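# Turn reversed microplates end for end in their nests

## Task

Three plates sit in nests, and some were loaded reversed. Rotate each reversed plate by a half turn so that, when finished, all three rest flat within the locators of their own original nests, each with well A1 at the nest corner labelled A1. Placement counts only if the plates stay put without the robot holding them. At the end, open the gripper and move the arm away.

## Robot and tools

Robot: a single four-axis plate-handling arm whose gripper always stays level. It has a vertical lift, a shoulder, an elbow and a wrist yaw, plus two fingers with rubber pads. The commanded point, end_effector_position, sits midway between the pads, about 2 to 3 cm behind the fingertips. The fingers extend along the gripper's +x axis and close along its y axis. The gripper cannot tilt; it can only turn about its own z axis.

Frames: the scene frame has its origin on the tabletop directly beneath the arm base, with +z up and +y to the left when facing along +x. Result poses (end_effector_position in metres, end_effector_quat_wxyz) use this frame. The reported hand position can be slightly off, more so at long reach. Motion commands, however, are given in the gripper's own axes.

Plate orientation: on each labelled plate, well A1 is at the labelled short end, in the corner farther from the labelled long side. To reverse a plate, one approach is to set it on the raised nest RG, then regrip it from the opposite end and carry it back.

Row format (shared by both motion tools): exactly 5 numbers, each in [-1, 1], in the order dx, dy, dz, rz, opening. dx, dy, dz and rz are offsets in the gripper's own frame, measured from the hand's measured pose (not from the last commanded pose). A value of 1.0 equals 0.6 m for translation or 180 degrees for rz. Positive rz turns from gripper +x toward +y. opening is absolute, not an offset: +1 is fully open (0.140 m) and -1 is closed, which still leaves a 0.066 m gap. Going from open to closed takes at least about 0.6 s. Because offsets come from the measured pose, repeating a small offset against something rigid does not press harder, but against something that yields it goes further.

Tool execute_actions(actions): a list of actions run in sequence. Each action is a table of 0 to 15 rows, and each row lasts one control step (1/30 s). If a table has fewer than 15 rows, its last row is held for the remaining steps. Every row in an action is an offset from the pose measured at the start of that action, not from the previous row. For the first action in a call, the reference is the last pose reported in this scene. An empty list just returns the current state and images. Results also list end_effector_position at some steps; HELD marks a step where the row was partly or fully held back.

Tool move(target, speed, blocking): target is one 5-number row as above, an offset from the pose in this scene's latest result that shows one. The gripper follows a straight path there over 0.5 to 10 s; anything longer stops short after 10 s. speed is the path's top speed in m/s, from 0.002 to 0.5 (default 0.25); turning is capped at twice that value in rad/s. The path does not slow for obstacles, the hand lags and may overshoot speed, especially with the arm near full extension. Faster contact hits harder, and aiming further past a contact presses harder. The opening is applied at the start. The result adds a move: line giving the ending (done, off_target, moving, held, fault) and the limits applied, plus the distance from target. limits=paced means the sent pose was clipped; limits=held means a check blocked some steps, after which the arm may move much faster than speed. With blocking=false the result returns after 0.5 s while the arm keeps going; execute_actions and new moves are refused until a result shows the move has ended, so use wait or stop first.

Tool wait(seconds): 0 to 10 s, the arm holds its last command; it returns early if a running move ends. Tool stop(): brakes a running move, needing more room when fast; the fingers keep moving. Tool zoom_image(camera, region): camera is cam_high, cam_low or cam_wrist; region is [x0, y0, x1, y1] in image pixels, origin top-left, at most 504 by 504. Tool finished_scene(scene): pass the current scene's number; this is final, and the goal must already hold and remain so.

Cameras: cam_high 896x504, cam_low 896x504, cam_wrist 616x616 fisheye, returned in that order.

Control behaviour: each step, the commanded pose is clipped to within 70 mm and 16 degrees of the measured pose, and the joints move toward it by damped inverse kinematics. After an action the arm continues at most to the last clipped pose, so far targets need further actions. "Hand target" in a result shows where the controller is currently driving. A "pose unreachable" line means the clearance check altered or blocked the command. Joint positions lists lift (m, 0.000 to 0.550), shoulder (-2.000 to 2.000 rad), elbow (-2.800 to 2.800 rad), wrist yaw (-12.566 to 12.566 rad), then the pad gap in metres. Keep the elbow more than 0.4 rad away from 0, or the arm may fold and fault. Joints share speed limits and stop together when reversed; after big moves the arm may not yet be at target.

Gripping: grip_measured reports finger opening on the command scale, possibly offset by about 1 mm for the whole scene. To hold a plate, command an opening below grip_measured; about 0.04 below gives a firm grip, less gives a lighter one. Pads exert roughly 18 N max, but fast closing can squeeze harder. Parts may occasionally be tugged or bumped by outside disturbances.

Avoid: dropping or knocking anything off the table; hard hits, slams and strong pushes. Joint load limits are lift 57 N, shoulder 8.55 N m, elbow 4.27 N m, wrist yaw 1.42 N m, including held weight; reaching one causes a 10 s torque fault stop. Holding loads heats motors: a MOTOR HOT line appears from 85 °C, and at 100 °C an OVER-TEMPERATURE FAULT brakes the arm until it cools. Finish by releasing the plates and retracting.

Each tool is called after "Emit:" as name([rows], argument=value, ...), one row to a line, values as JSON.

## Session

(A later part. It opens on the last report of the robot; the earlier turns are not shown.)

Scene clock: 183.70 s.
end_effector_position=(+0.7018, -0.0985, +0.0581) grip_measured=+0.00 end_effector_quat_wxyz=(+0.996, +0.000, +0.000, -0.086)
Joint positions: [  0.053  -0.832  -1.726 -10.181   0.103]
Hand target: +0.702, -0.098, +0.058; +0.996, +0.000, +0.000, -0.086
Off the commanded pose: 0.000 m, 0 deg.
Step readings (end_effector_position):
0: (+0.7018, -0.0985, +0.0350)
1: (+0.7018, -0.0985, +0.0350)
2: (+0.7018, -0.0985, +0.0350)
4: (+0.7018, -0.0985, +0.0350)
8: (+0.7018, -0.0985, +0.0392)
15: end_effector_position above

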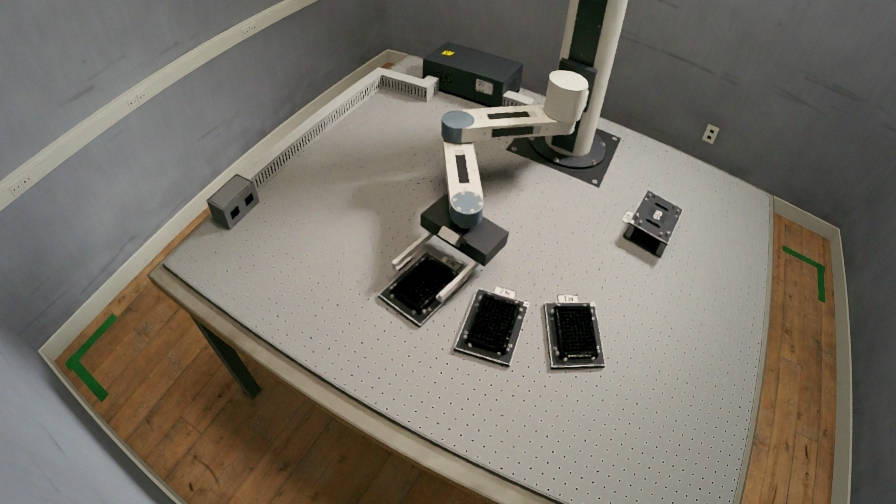

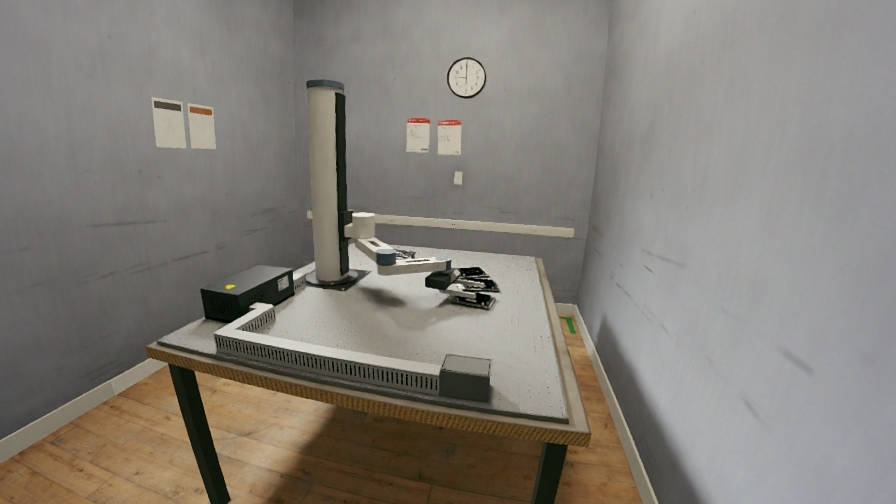

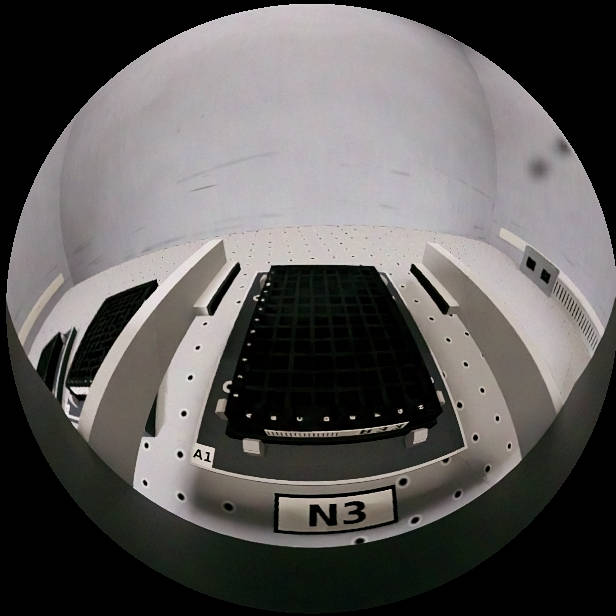

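Emit:
move(target=[-0.1897, 0.5462, -0.014, 0.2087, 0.0], speed=0.5)

Emit:
zoom_image(camera="cam_wrist", region=[200, 400, 300, 480])

Emit:
zoom_image(camera="cam_wrist", region=[380, 390, 480, 470])

Emit:
zoom_image(camera="cam_wrist", region=[190, 230, 470, 330])

Scene clock: 188.73 s.
end_effector_position=(+0.6454, +0.2439, +0.0497) grip_measured=+0.00 end_effector_quat_wxyz=(+0.971, +0.000, +0.000, +0.240)
Joint positions: [  0.045  -0.181  -1.69  -10.211   0.103]
Hand target: +0.645, +0.244, +0.050; +0.971, +0.000, +0.000, +0.240
Off the commanded pose: 0.000 m, 0 deg.
move: done

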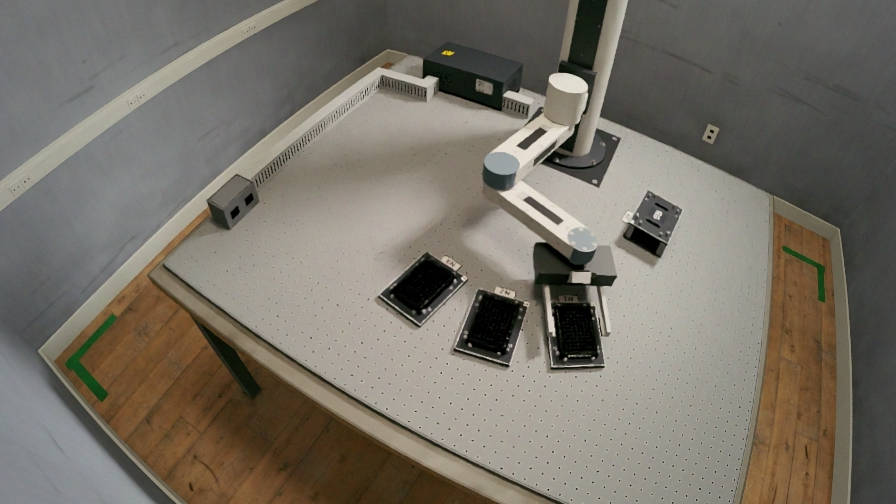

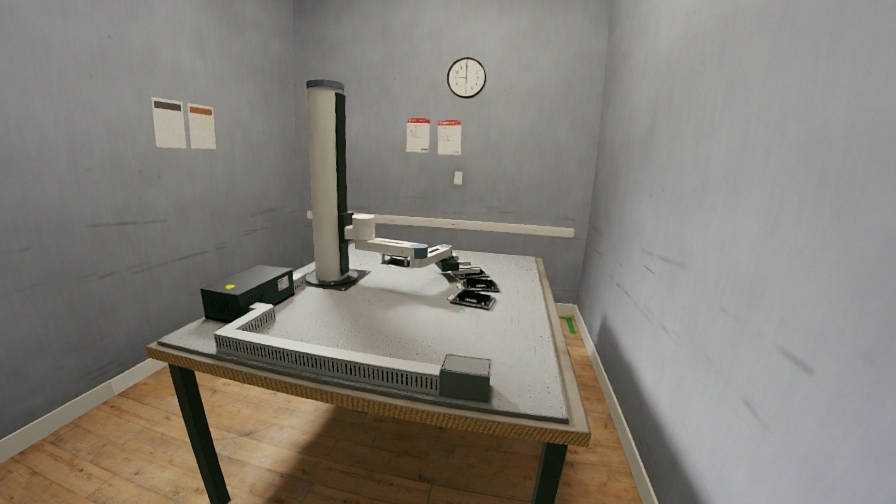

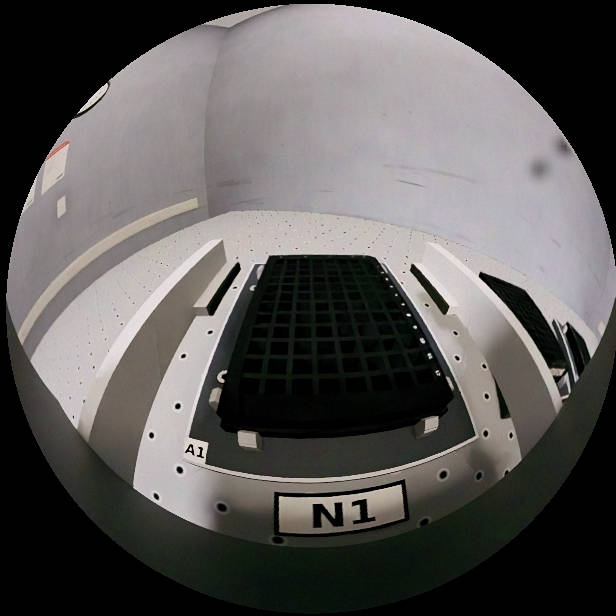

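Region (200, 400, 300, 480) of cam_wrist's 616x616 image, scaled by 5.040, with more detail than that image has; it fills the top 403 rows of this view, and the rest is white.

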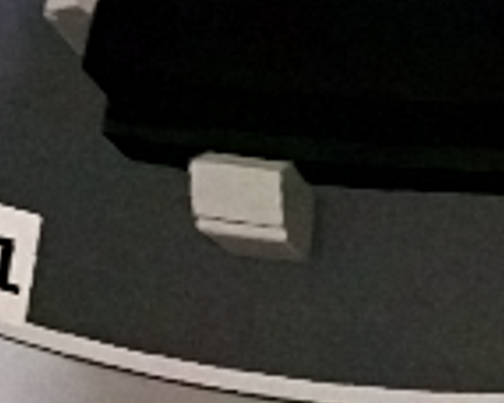

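Region (380, 390, 480, 470) of cam_wrist's 616x616 image, scaled by 5.040, with more detail than that image has; it fills the top 403 rows of this view, and the rest is white.

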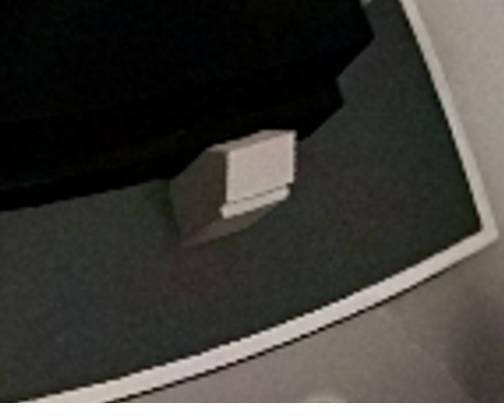

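Region (190, 230, 470, 330) of cam_wrist's 616x616 image, scaled by 1.800, with more detail than that image has; it fills the top 180 rows of this view, and the rest is white.

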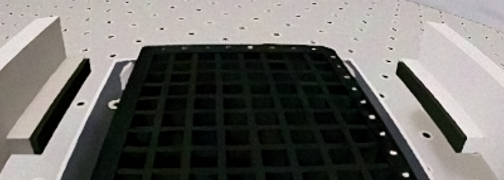

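Emit:
execute_actions([
  [[0.0006,0.0003,-0.001,0.002,-0.04],[0.0012,0.0006,-0.003,0.004,-0.08],[0.0017,0.0008,-0.005,0.0057,-0.12],[0.0017,0.0008,-0.008,0.0057,-0.16],[0.0017,0.0008,-0.011,0.0057,-0.20],[0.0017,0.0008,-0.014,0.0057,-0.24],[0.0017,0.0008,-0.017,0.0057,-0.28],[0.0017,0.0008,-0.02,0.0057,-0.31],[0.0017,0.0008,-0.022,0.0057,-0.34],[0.0017,0.0008,-0.0237,0.0057,-0.37],[0.0017,0.0008,-0.0248,0.0057,-0.40],[0.0017,0.0008,-0.0248,0.0057,-0.42],[0.0017,0.0008,-0.0248,0.0057,-0.44]],
])

Emit:
zoom_image(camera="cam_wrist", region=[180, 340, 500, 490])

Emit:
zoom_image(camera="cam_wrist", region=[190, 220, 470, 340])

Scene clock: 198.37 s.
end_effector_position=(+0.6461, +0.2449, +0.0348) grip_measured=-0.44 end_effector_quat_wxyz=(+0.969, +0.000, +0.000, +0.248)
Joint positions: [  0.03   -0.183  -1.696 -10.185   0.087]
Hand target: +0.646, +0.245, +0.035; +0.969, +0.000, +0.000, +0.248
Off the commanded pose: 0.000 m, 0 deg.
Step readings (end_effector_position):
0: (+0.6454, +0.2439, +0.0497)
1: (+0.6454, +0.2440, +0.0497)
2: (+0.6455, +0.2445, +0.0491)
4: (+0.6459, +0.2449, +0.0469)
8: (+0.6461, +0.2449, +0.0400)
15: end_effector_position above

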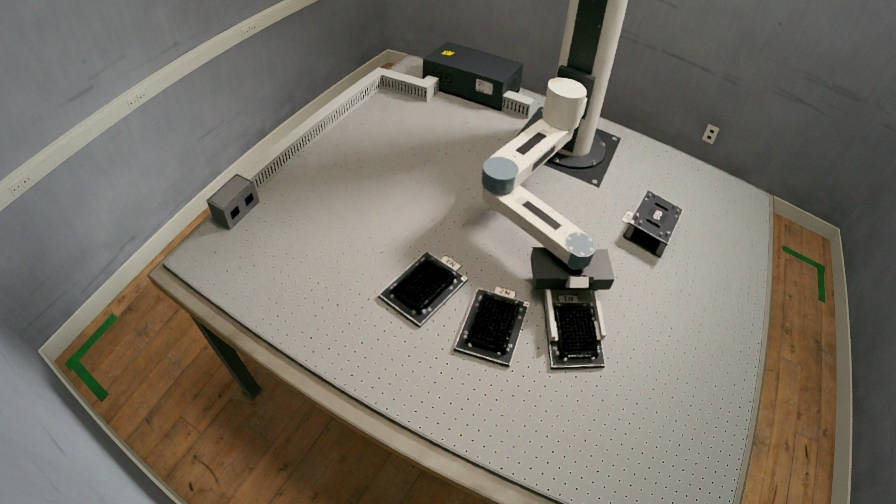

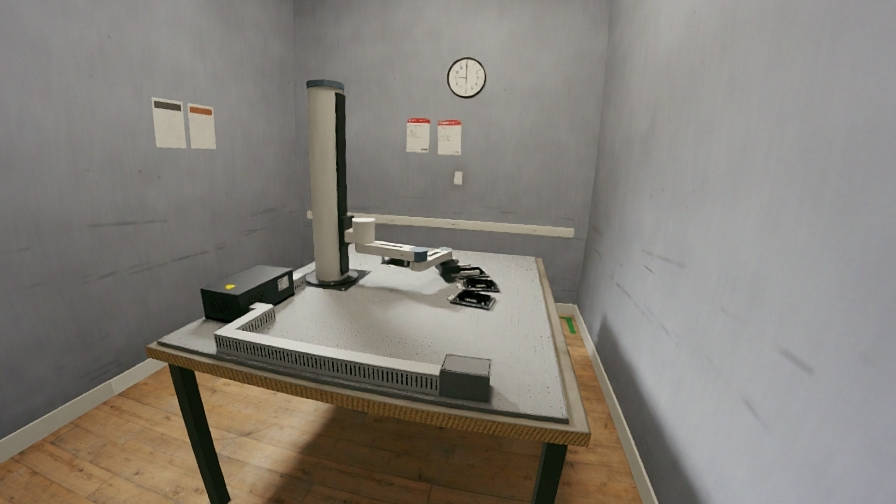

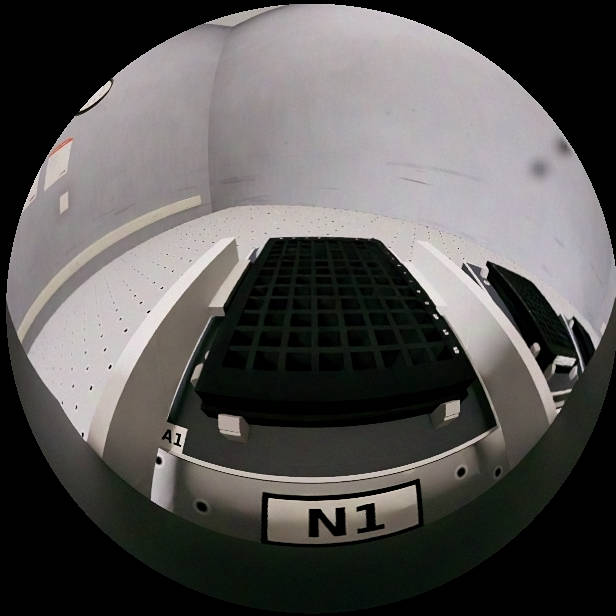

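Region (180, 340, 500, 490) of cam_wrist's 616x616 image, scaled by 1.575, with more detail than that image has; it fills the top 236 rows of this view, and the rest is white.

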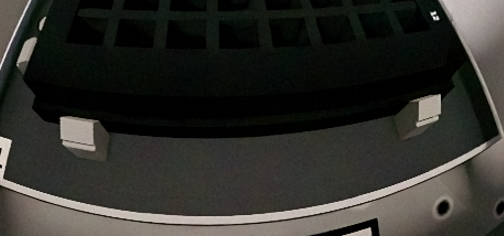

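Region (190, 220, 470, 340) of cam_wrist's 616x616 image, scaled by 1.800, with more detail than that image has; it fills the top 216 rows of this view, and the rest is white.

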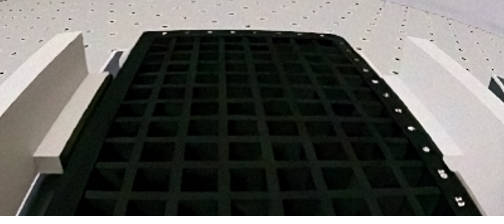

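Emit:
execute_actions([
  [[0,-0.0003,0,-0.0005,-0.47],[0,-0.0003,0,-0.0005,-0.497],[0,-0.0003,0,-0.0005,-0.52],[0,-0.0003,0,-0.0005,-0.538],[0,-0.0003,0,-0.0005,-0.553],[0,-0.0003,0,-0.0005,-0.567],[0,-0.0003,0,-0.0005,-0.582],[0,-0.0003,0,-0.0005,-0.597],[0,-0.0003,0,-0.0005,-0.61],[0,-0.0003,0,-0.0005,-0.61],[0,-0.0003,0.002,-0.0005,-0.61],[0,-0.0003,0.008,-0.0005,-0.61],[0,-0.0003,0.016,-0.0005,-0.61],[0,-0.0003,0.025,-0.0005,-0.61],[0,-0.0003,0.034,-0.0005,-0.61]],
  [[0,0.003,0.022,0.002,-0.61],[-0.0005,0.012,0.031,0.01,-0.61],[-0.001,0.026,0.04,0.0216,-0.61],[-0.0025,0.042,0.05,0.035,-0.61],[-0.005,0.061,0.059,0.051,-0.61],[-0.008,0.082,0.067,0.0695,-0.61],[-0.013,0.106,0.074,0.089,-0.61],[-0.02,0.1305,0.08,0.111,-0.61],[-0.027,0.155,0.084,0.1326,-0.61],[-0.036,0.179,0.087,0.154,-0.61],[-0.046,0.202,0.089,0.176,-0.61],[-0.057,0.225,0.089,0.198,-0.61],[-0.0685,0.247,0.089,0.22,-0.61],[-0.082,0.269,0.089,0.242,-0.61],[-0.0955,0.2895,0.089,0.2635,-0.61]],
  [[0.0068,0.088,0.002,0.0775,-0.61],[0.0057,0.112,0.002,0.099,-0.61],[0.0038,0.136,0.002,0.1206,-0.61],[0.0005,0.16,0.002,0.142,-0.61],[-0.0038,0.183,0.002,0.1637,-0.61],[-0.0093,0.205,0.002,0.185,-0.61],[-0.0157,0.227,0.002,0.207,-0.61],[-0.023,0.2485,0.002,0.228,-0.61],[-0.031,0.2695,0.002,0.25,-0.61],[-0.04,0.2895,0.002,0.2715,-0.61],[-0.05,0.309,0.002,0.293,-0.61],[-0.061,0.327,0.002,0.315,-0.61],[-0.072,0.344,0.002,0.335,-0.61],[-0.084,0.36,0.002,0.355,-0.61],[-0.0957,0.374,0.002,0.375,-0.61]],
])

Scene clock: 224.93 s.
end_effector_position=(+0.3272, +0.3867, +0.1002) grip_measured=-0.56 end_effector_quat_wxyz=(+0.430, +0.000, +0.000, +0.903)
Joint positions: [ 0.095  0.146 -1.565 -8.895  0.082]
Hand target: +0.308, +0.381, +0.100; +0.378, +0.000, +0.000, +0.926
Off the commanded pose: 0.022 m, 7 deg.
Step readings (end_effector_position; steps 1 to 15: 1st action; 16 to 30: 2nd action; 31 to 45: 3rd action):
0: (+0.6461, +0.2449, +0.0348)
1: (+0.6461, +0.2448, +0.0348)
2: (+0.6462, +0.2447, +0.0348)
4: (+0.6462, +0.2447, +0.0348)
8: (+0.6462, +0.2447, +0.0348)
15: (+0.6462, +0.2447, +0.0456)
16: (+0.6462, +0.2447, +0.0501)
17: (+0.6461, +0.2448, +0.0546)
19: (+0.6442, +0.2480, +0.0638)
23: (+0.6186, +0.2814, +0.0843)
30: (+0.5356, +0.3533, +0.0990)
31: (+0.5228, +0.3608, +0.0990)
32: (+0.5084, +0.3673, +0.0991)
34: (+0.4742, +0.3785, +0.1000)
38: (+0.4174, +0.3911, +0.1002)
45: end_effector_position above

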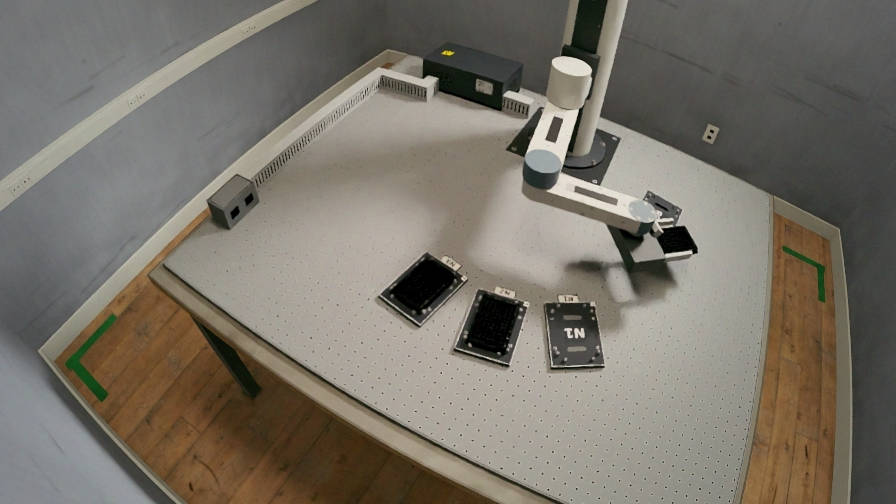

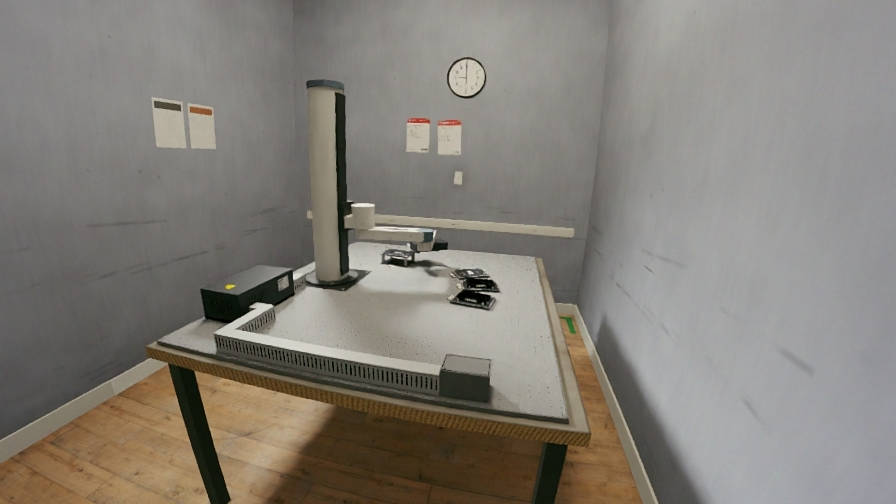

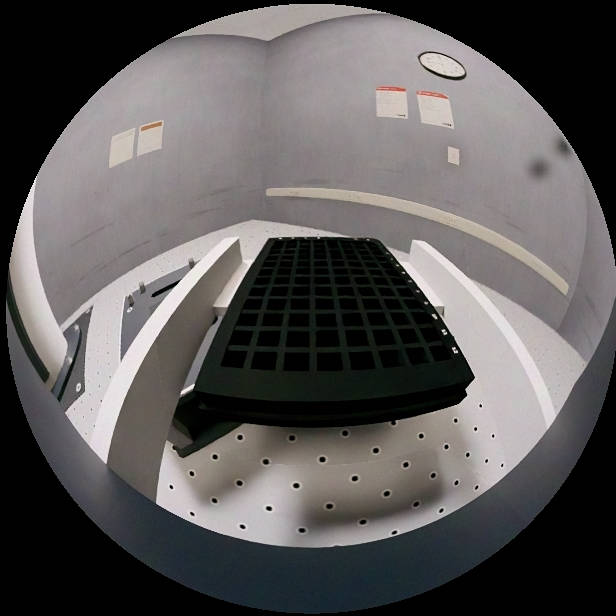

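Emit:
execute_actions(actions=[])

Scene clock: 225.90 s.
end_effector_position=(+0.3075, +0.3811, +0.1002) grip_measured=-0.56 end_effector_quat_wxyz=(+0.378, +0.000, +0.000, +0.926)
Joint positions: [ 0.095  0.169 -1.558 -8.81   0.082]
Hand target: +0.308, +0.381, +0.100; +0.378, +0.000, +0.000, +0.926
Off the commanded pose: 0.002 m, 0 deg.

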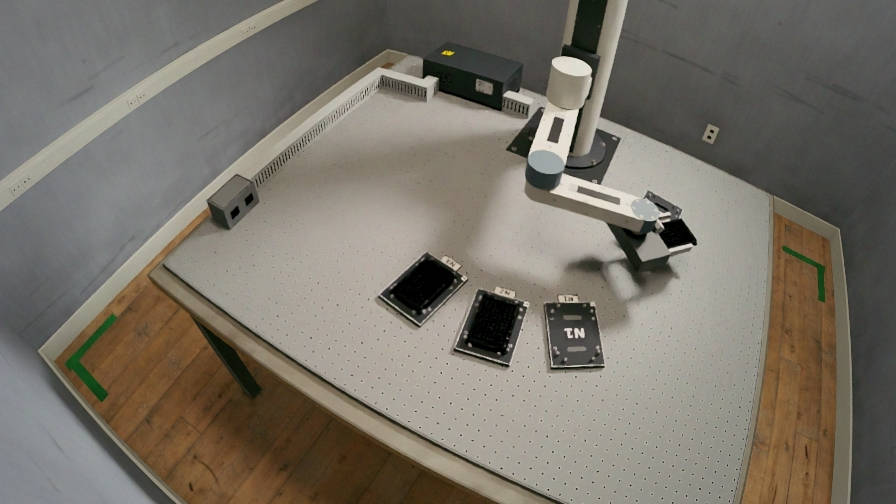

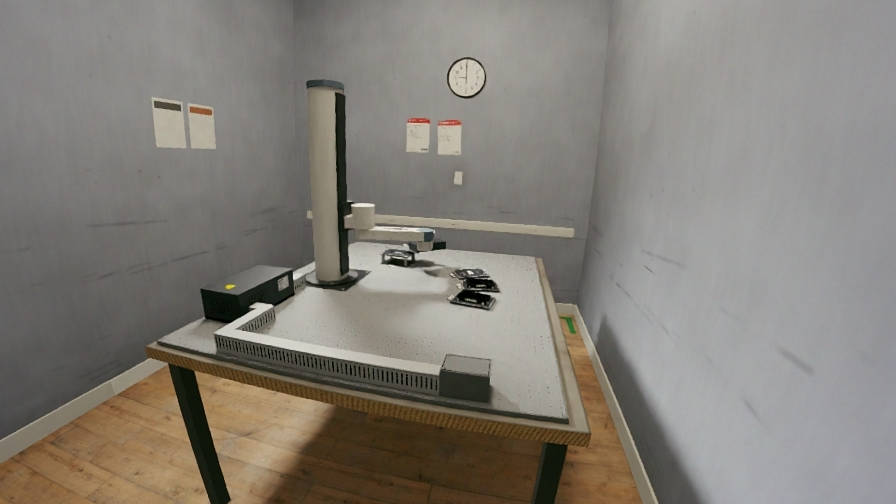

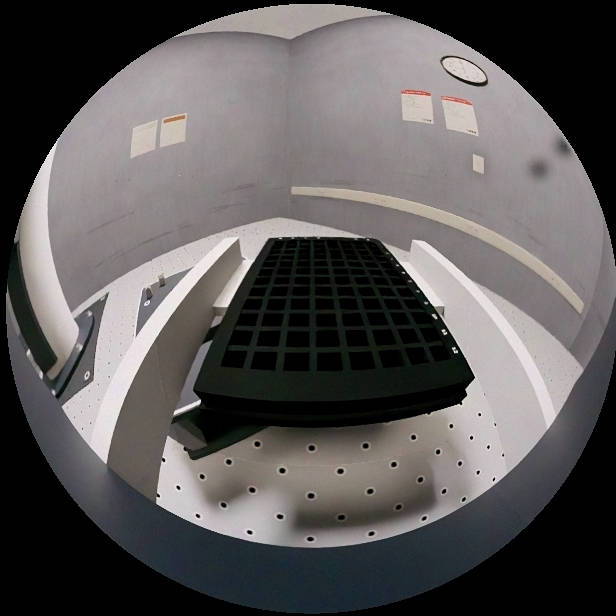

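Emit:
execute_actions([
  [[0.0025,0.0048,0,0.006,-0.61],[0.0075,0.0147,-0.0004,0.0184,-0.61],[0.0133,0.0275,-0.0008,0.0347,-0.61],[0.02,0.0437,-0.0012,0.055,-0.61],[0.026,0.061,-0.0016,0.0776,-0.61],[0.0315,0.08,-0.002,0.102,-0.61],[0.0357,0.098,-0.0025,0.1266,-0.61],[0.0383,0.1147,-0.003,0.149,-0.61],[0.0398,0.129,-0.0035,0.1695,-0.61],[0.0403,0.14,-0.0038,0.186,-0.61],[0.0405,0.1483,-0.004,0.198,-0.61],[0.0405,0.1524,-0.0042,0.2042,-0.61]],
])

Emit:
zoom_image(camera="cam_high", region=[360, 230, 500, 340])

Scene clock: 232.77 s.
end_effector_position=(+0.2256, +0.3325, +0.0977) grip_measured=-0.56 end_effector_quat_wxyz=(+0.065, +0.000, +0.000, +0.998)
Joint positions: [ 0.093  0.315 -1.561 -8.31   0.082]
Hand target: +0.226, +0.333, +0.098; +0.066, +0.000, +0.000, +0.998
Off the commanded pose: 0.001 m, 0 deg.
Step readings (end_effector_position):
0: (+0.3075, +0.3811, +0.1002)
1: (+0.3074, +0.3810, +0.1002)
2: (+0.3050, +0.3801, +0.1002)
4: (+0.2939, +0.3758, +0.0999)
8: (+0.2608, +0.3584, +0.0990)
15: end_effector_position above

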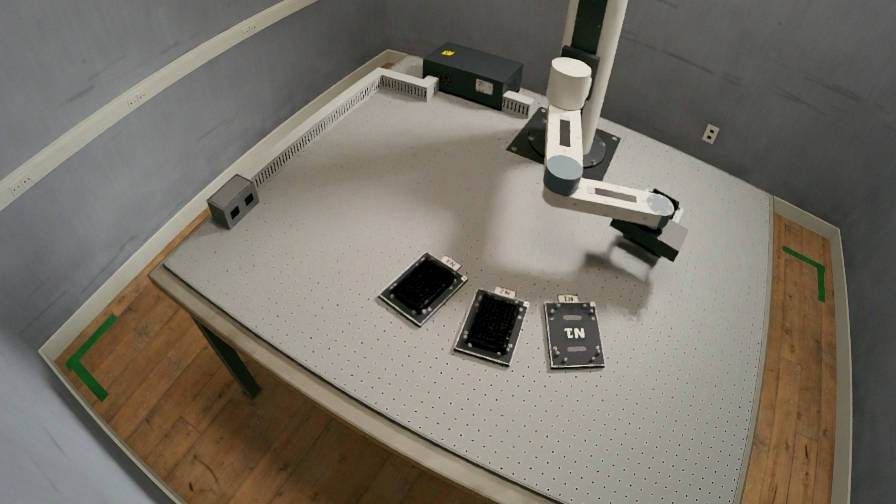

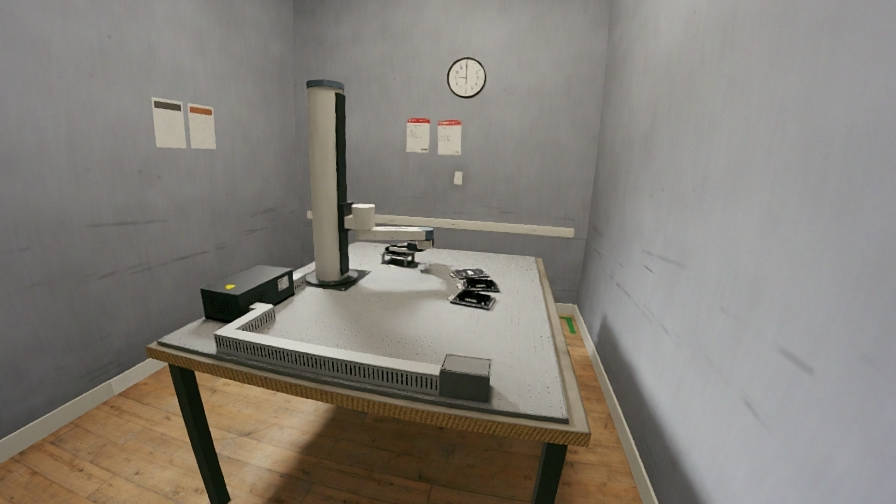

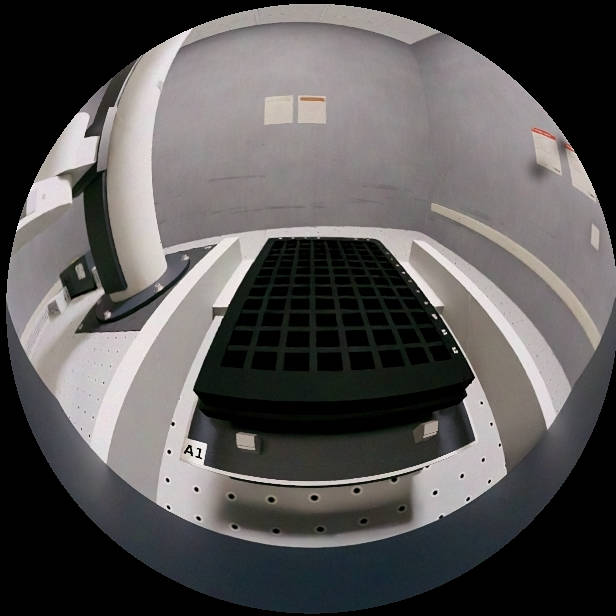

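Region (360, 230, 500, 340) of cam_high's 896x504 image, scaled by 3.600, with more detail than that image has; it fills the top 396 rows of this view, and the rest is white.

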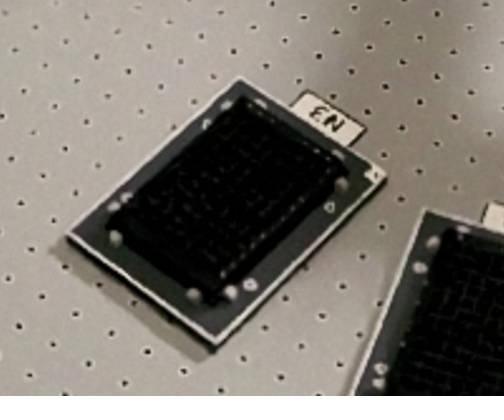

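Emit:
execute_actions(actions=[])

Emit:
zoom_image(camera="cam_wrist", region=[200, 400, 300, 480])

Emit:
zoom_image(camera="cam_wrist", region=[380, 390, 480, 470])

Scene clock: 237.03 s.
end_effector_position=(+0.2261, +0.3326, +0.0977) grip_measured=-0.56 end_effector_quat_wxyz=(+0.066, +0.000, +0.000, +0.998)
Joint positions: [ 0.093  0.315 -1.561 -8.31   0.082]
Hand target: +0.226, +0.333, +0.098; +0.066, +0.000, +0.000, +0.998
Off the commanded pose: 0.000 m, 0 deg.

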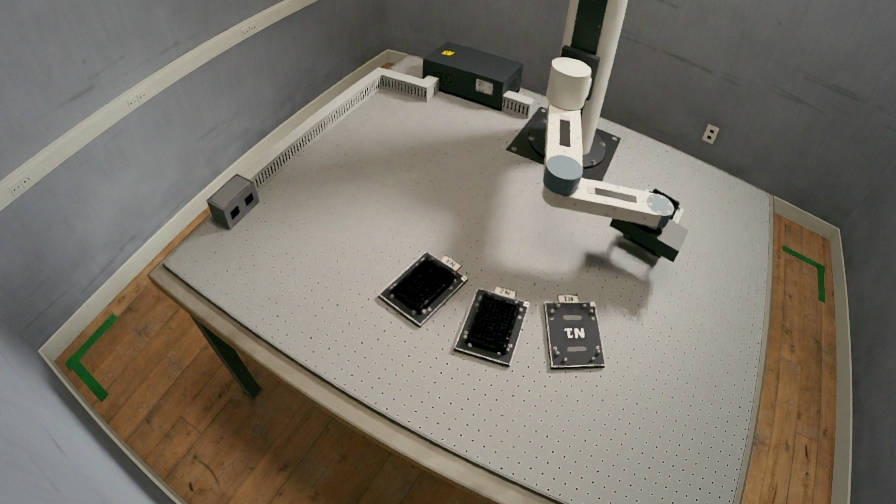

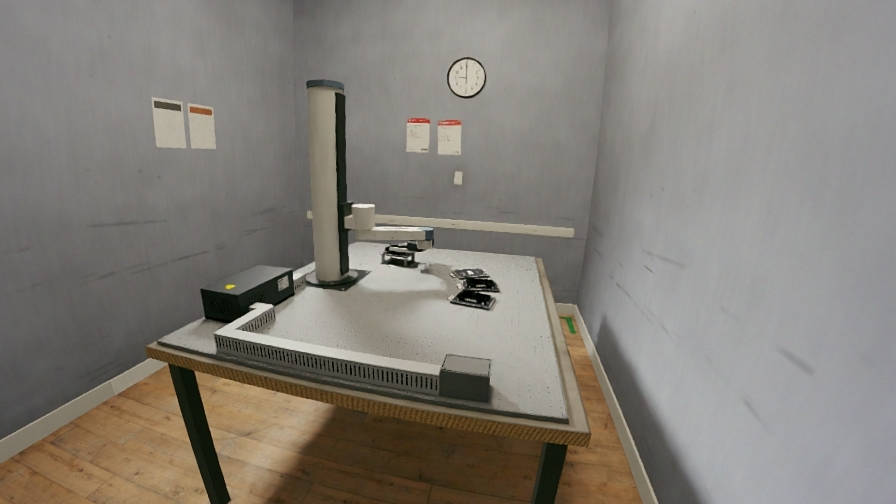

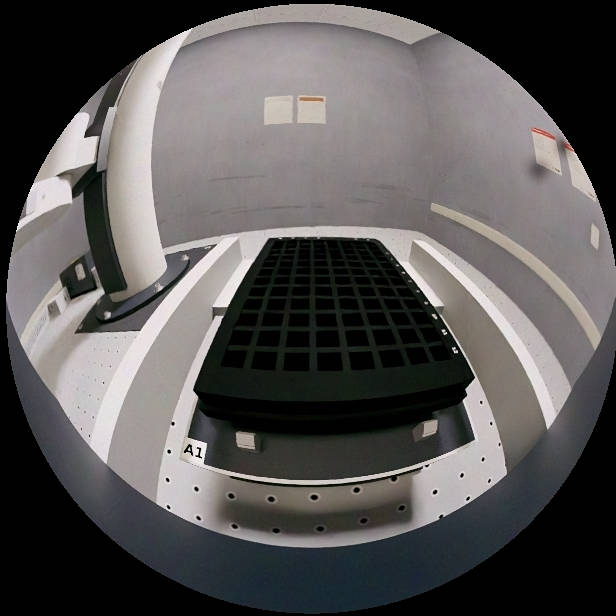

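Region (200, 400, 300, 480) of cam_wrist's 616x616 image, scaled by 5.040, with more detail than that image has; it fills the top 403 rows of this view, and the rest is white.

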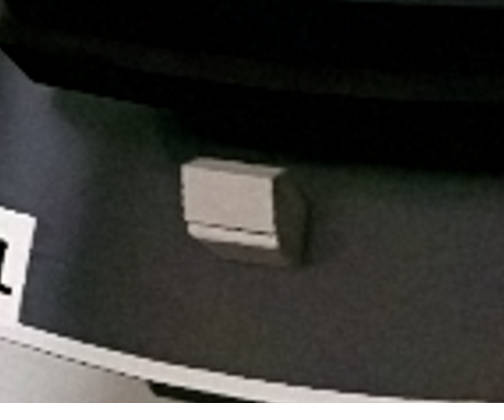

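Region (380, 390, 480, 470) of cam_wrist's 616x616 image, scaled by 5.040, with more detail than that image has; it fills the top 403 rows of this view, and the rest is white.

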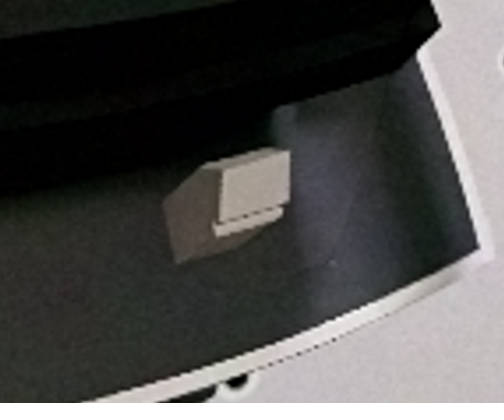

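Emit:
execute_actions([
  [[0,-0.0002,-0.001,0,-0.61],[0,-0.0002,-0.003,0,-0.61],[0,-0.0002,-0.0055,0,-0.61],[0,-0.0002,-0.008,0,-0.61],[0,-0.0002,-0.0105,0,-0.61],[0,-0.0002,-0.013,0,-0.61],[0,-0.0002,-0.0155,0,-0.61],[0,-0.0002,-0.018,0,-0.61],[0,-0.0002,-0.02,0,-0.61],[0,-0.0002,-0.022,0,-0.61],[0,-0.0002,-0.0234,0,-0.61],[0,-0.0002,-0.0244,0,-0.61],[0,-0.0002,-0.025,0,-0.61]],
])

Emit:
zoom_image(camera="cam_wrist", region=[180, 340, 500, 490])

Scene clock: 241.60 s.
end_effector_position=(+0.2262, +0.3329, +0.0828) grip_measured=-0.56 end_effector_quat_wxyz=(+0.066, +0.000, +0.000, +0.998)
Joint positions: [ 0.078  0.315 -1.562 -8.31   0.082]
Hand target: +0.226, +0.333, +0.083; +0.066, +0.000, +0.000, +0.998
Off the commanded pose: 0.000 m, 0 deg.
Step readings (end_effector_position):
0: (+0.2261, +0.3326, +0.0977)
1: (+0.2261, +0.3326, +0.0977)
2: (+0.2261, +0.3327, +0.0971)
4: (+0.2261, +0.3327, +0.0947)
8: (+0.2261, +0.3328, +0.0887)
15: end_effector_position above

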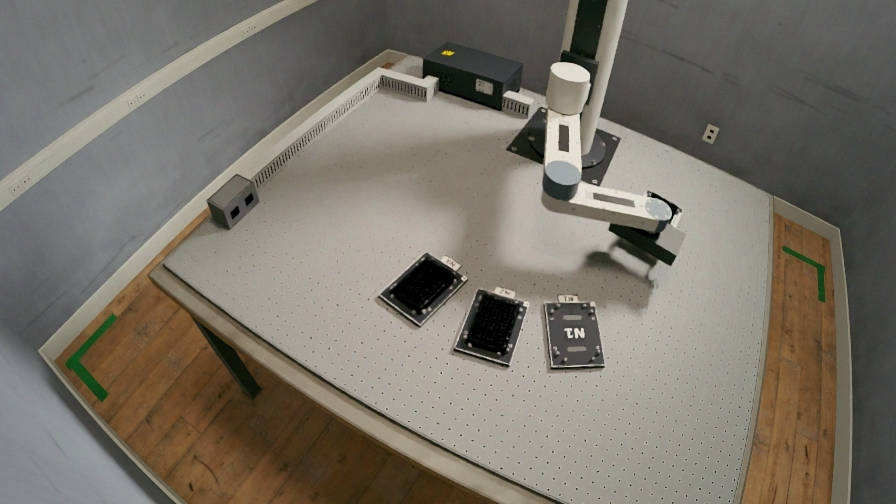

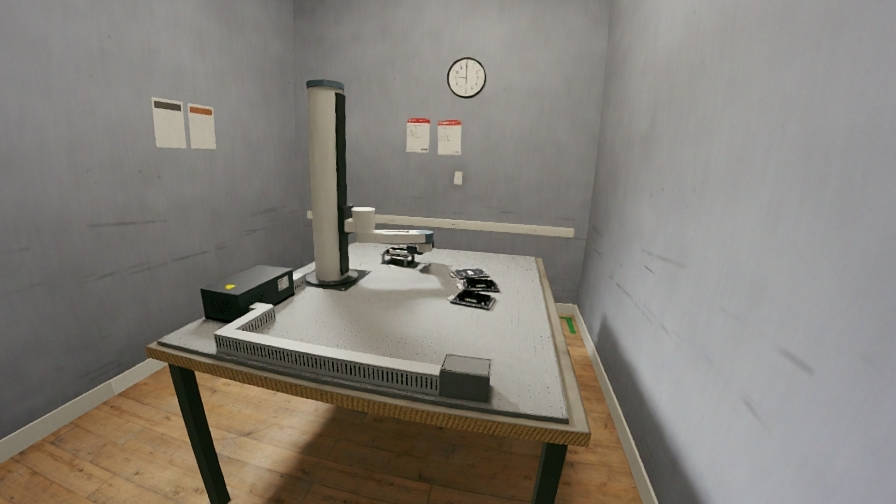

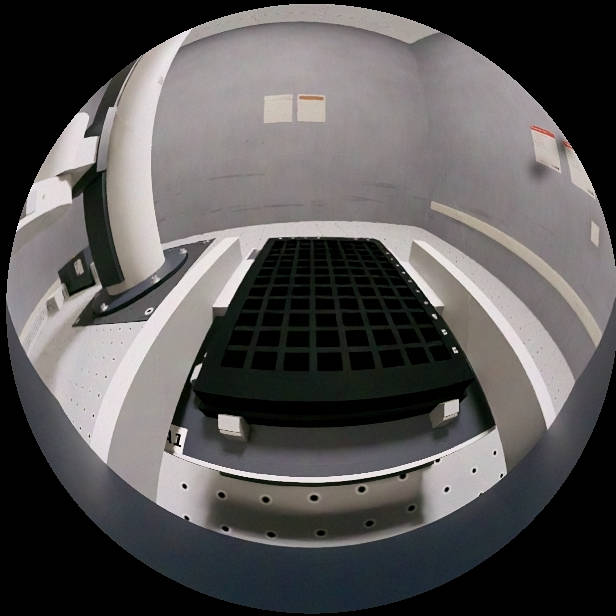

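Region (180, 340, 500, 490) of cam_wrist's 616x616 image, scaled by 1.575, with more detail than that image has; it fills the top 236 rows of this view, and the rest is white.

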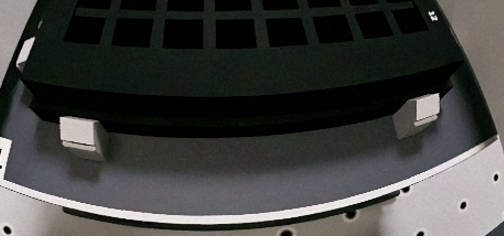

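Emit:
zoom_image(camera="cam_low", region=[370, 220, 450, 275])

Region (370, 220, 450, 275) of cam_low's 896x504 image, scaled by 6.300, with more detail than that image has; it fills the top 346 rows of this view, and the rest is white.

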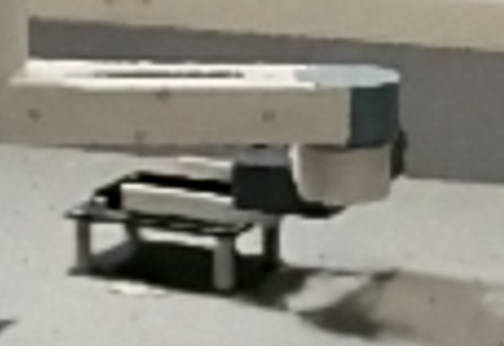

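Emit:
execute_actions([
  [[0,0,0,0,-0.56],[0,0,0,0,-0.5],[0,0,0,0,-0.43],[0,0,0,0,-0.35],[0,0,0.001,0,-0.27],[0,0,0.004,0,-0.2],[0,0,0.009,0,-0.13],[0,0,0.015,0,-0.07],[0,0,0.021,0,-0.02],[0,0,0.026,0,0],[0.0017,0.002,0.029,0.004,0],[0.005,0.0066,0.03,0.012,0],[0.01,0.013,0.03,0.024,0],[0.016,0.022,0.03,0.04,0],[0.023,0.032,0.03,0.058,0]],
  [[0.0225,0.032,0,0.06,0],[0.03,0.0467,0,0.087,0],[0.036,0.0608,0,0.114,0],[0.0405,0.0747,0,0.141,0],[0.0437,0.088,0,0.168,0],[0.0457,0.101,0,0.195,0],[0.046,0.113,0,0.222,0],[0.045,0.124,0,0.249,0],[0.0433,0.135,0,0.276,0],[0.0405,0.144,0,0.303,0],[0.0367,0.153,0,0.33,0],[0.032,0.16,0,0.357,0],[0.0267,0.166,0,0.384,0],[0.0208,0.17,0,0.411,0],[0.0147,0.1735,0,0.438,0]],
  [[0.0033,0.023,0,0.088,0],[0.001,0.0295,0,0.115,0],[-0.0025,0.0357,0,0.142,0],[-0.007,0.041,0,0.169,0],[-0.013,0.0457,0,0.196,0],[-0.0197,0.0495,0,0.223,0],[-0.0275,0.052,0,0.25,0],[-0.0363,0.054,0,0.277,0],[-0.046,0.055,0,0.304,0],[-0.056,0.054,0,0.331,0],[-0.067,0.052,0,0.358,0],[-0.079,0.049,0,0.385,0],[-0.091,0.044,0,0.412,0],[-0.103,0.038,0,0.439,0],[-0.115,0.031,0,0.465,0]],
])

Scene clock: 268.27 s.
end_effector_position=(+0.2447, +0.2633, +0.1008) grip_measured=+0.00 end_effector_quat_wxyz=(+0.908, -0.000, -0.000, -0.420)
Joint positions: [ 0.096  0.923 -1.581 -6.492  0.103]
Hand target: +0.244, +0.281, +0.101; +0.943, -0.000, -0.000, -0.332
Off the commanded pose: 0.020 m, 17 deg; orientation clipped at the last step of the last action.
Step readings (end_effector_position; steps 1 to 15: 1st action; 16 to 30: 2nd action; 31 to 45: 3rd action):
0: (+0.2262, +0.3329, +0.0828)
1: (+0.2262, +0.3329, +0.0828)
2: (+0.2262, +0.3329, +0.0828)
4: (+0.2262, +0.3329, +0.0828)
8: (+0.2262, +0.3329, +0.0870)
15: (+0.2177, +0.3234, +0.1009)
16: (+0.2139, +0.3190, +0.1008)
17: (+0.2097, +0.3124, +0.1008)
19: (+0.2019, +0.2974, +0.1008)
23: (+0.1927, +0.2683, +0.1008)
30: (+0.1999, +0.2296, +0.1008)
31: (+0.2029, +0.2267, +0.1008)
32: (+0.2064, +0.2248, +0.1008)
34: (+0.2145, +0.2243, +0.1008)
38: (+0.2298, +0.2297, +0.1008)
45: end_effector_position above

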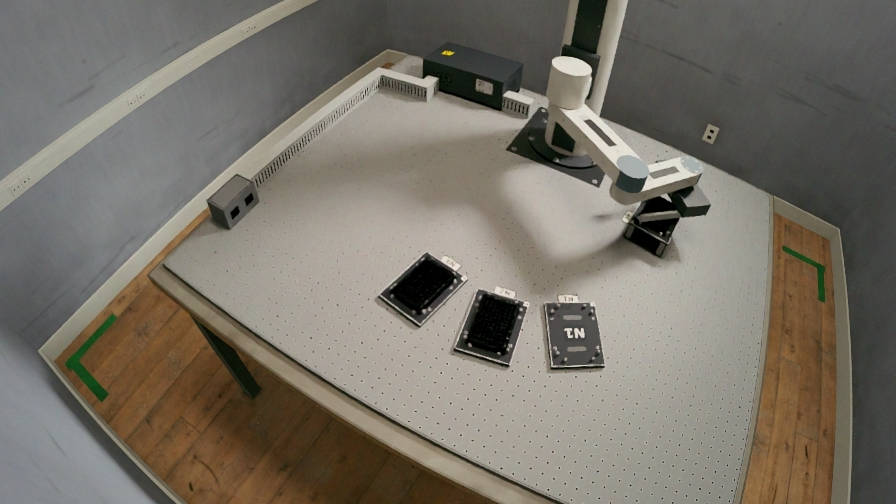

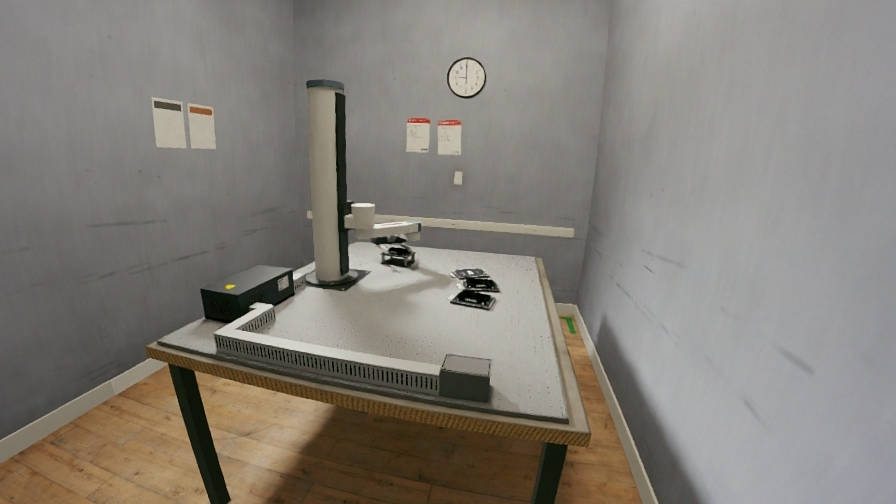

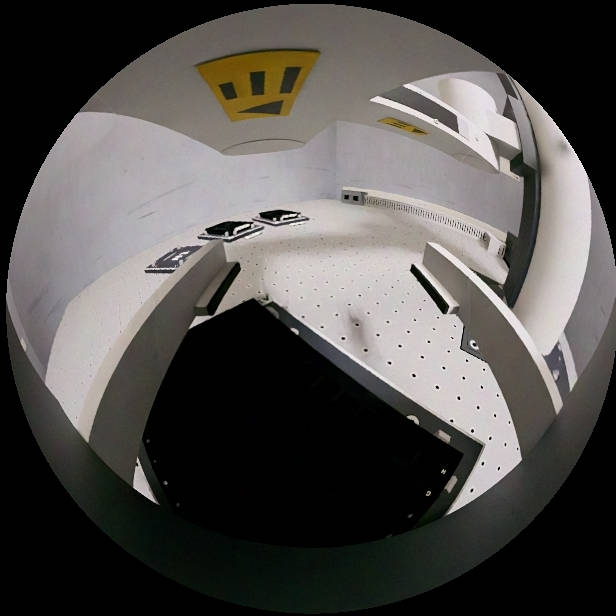

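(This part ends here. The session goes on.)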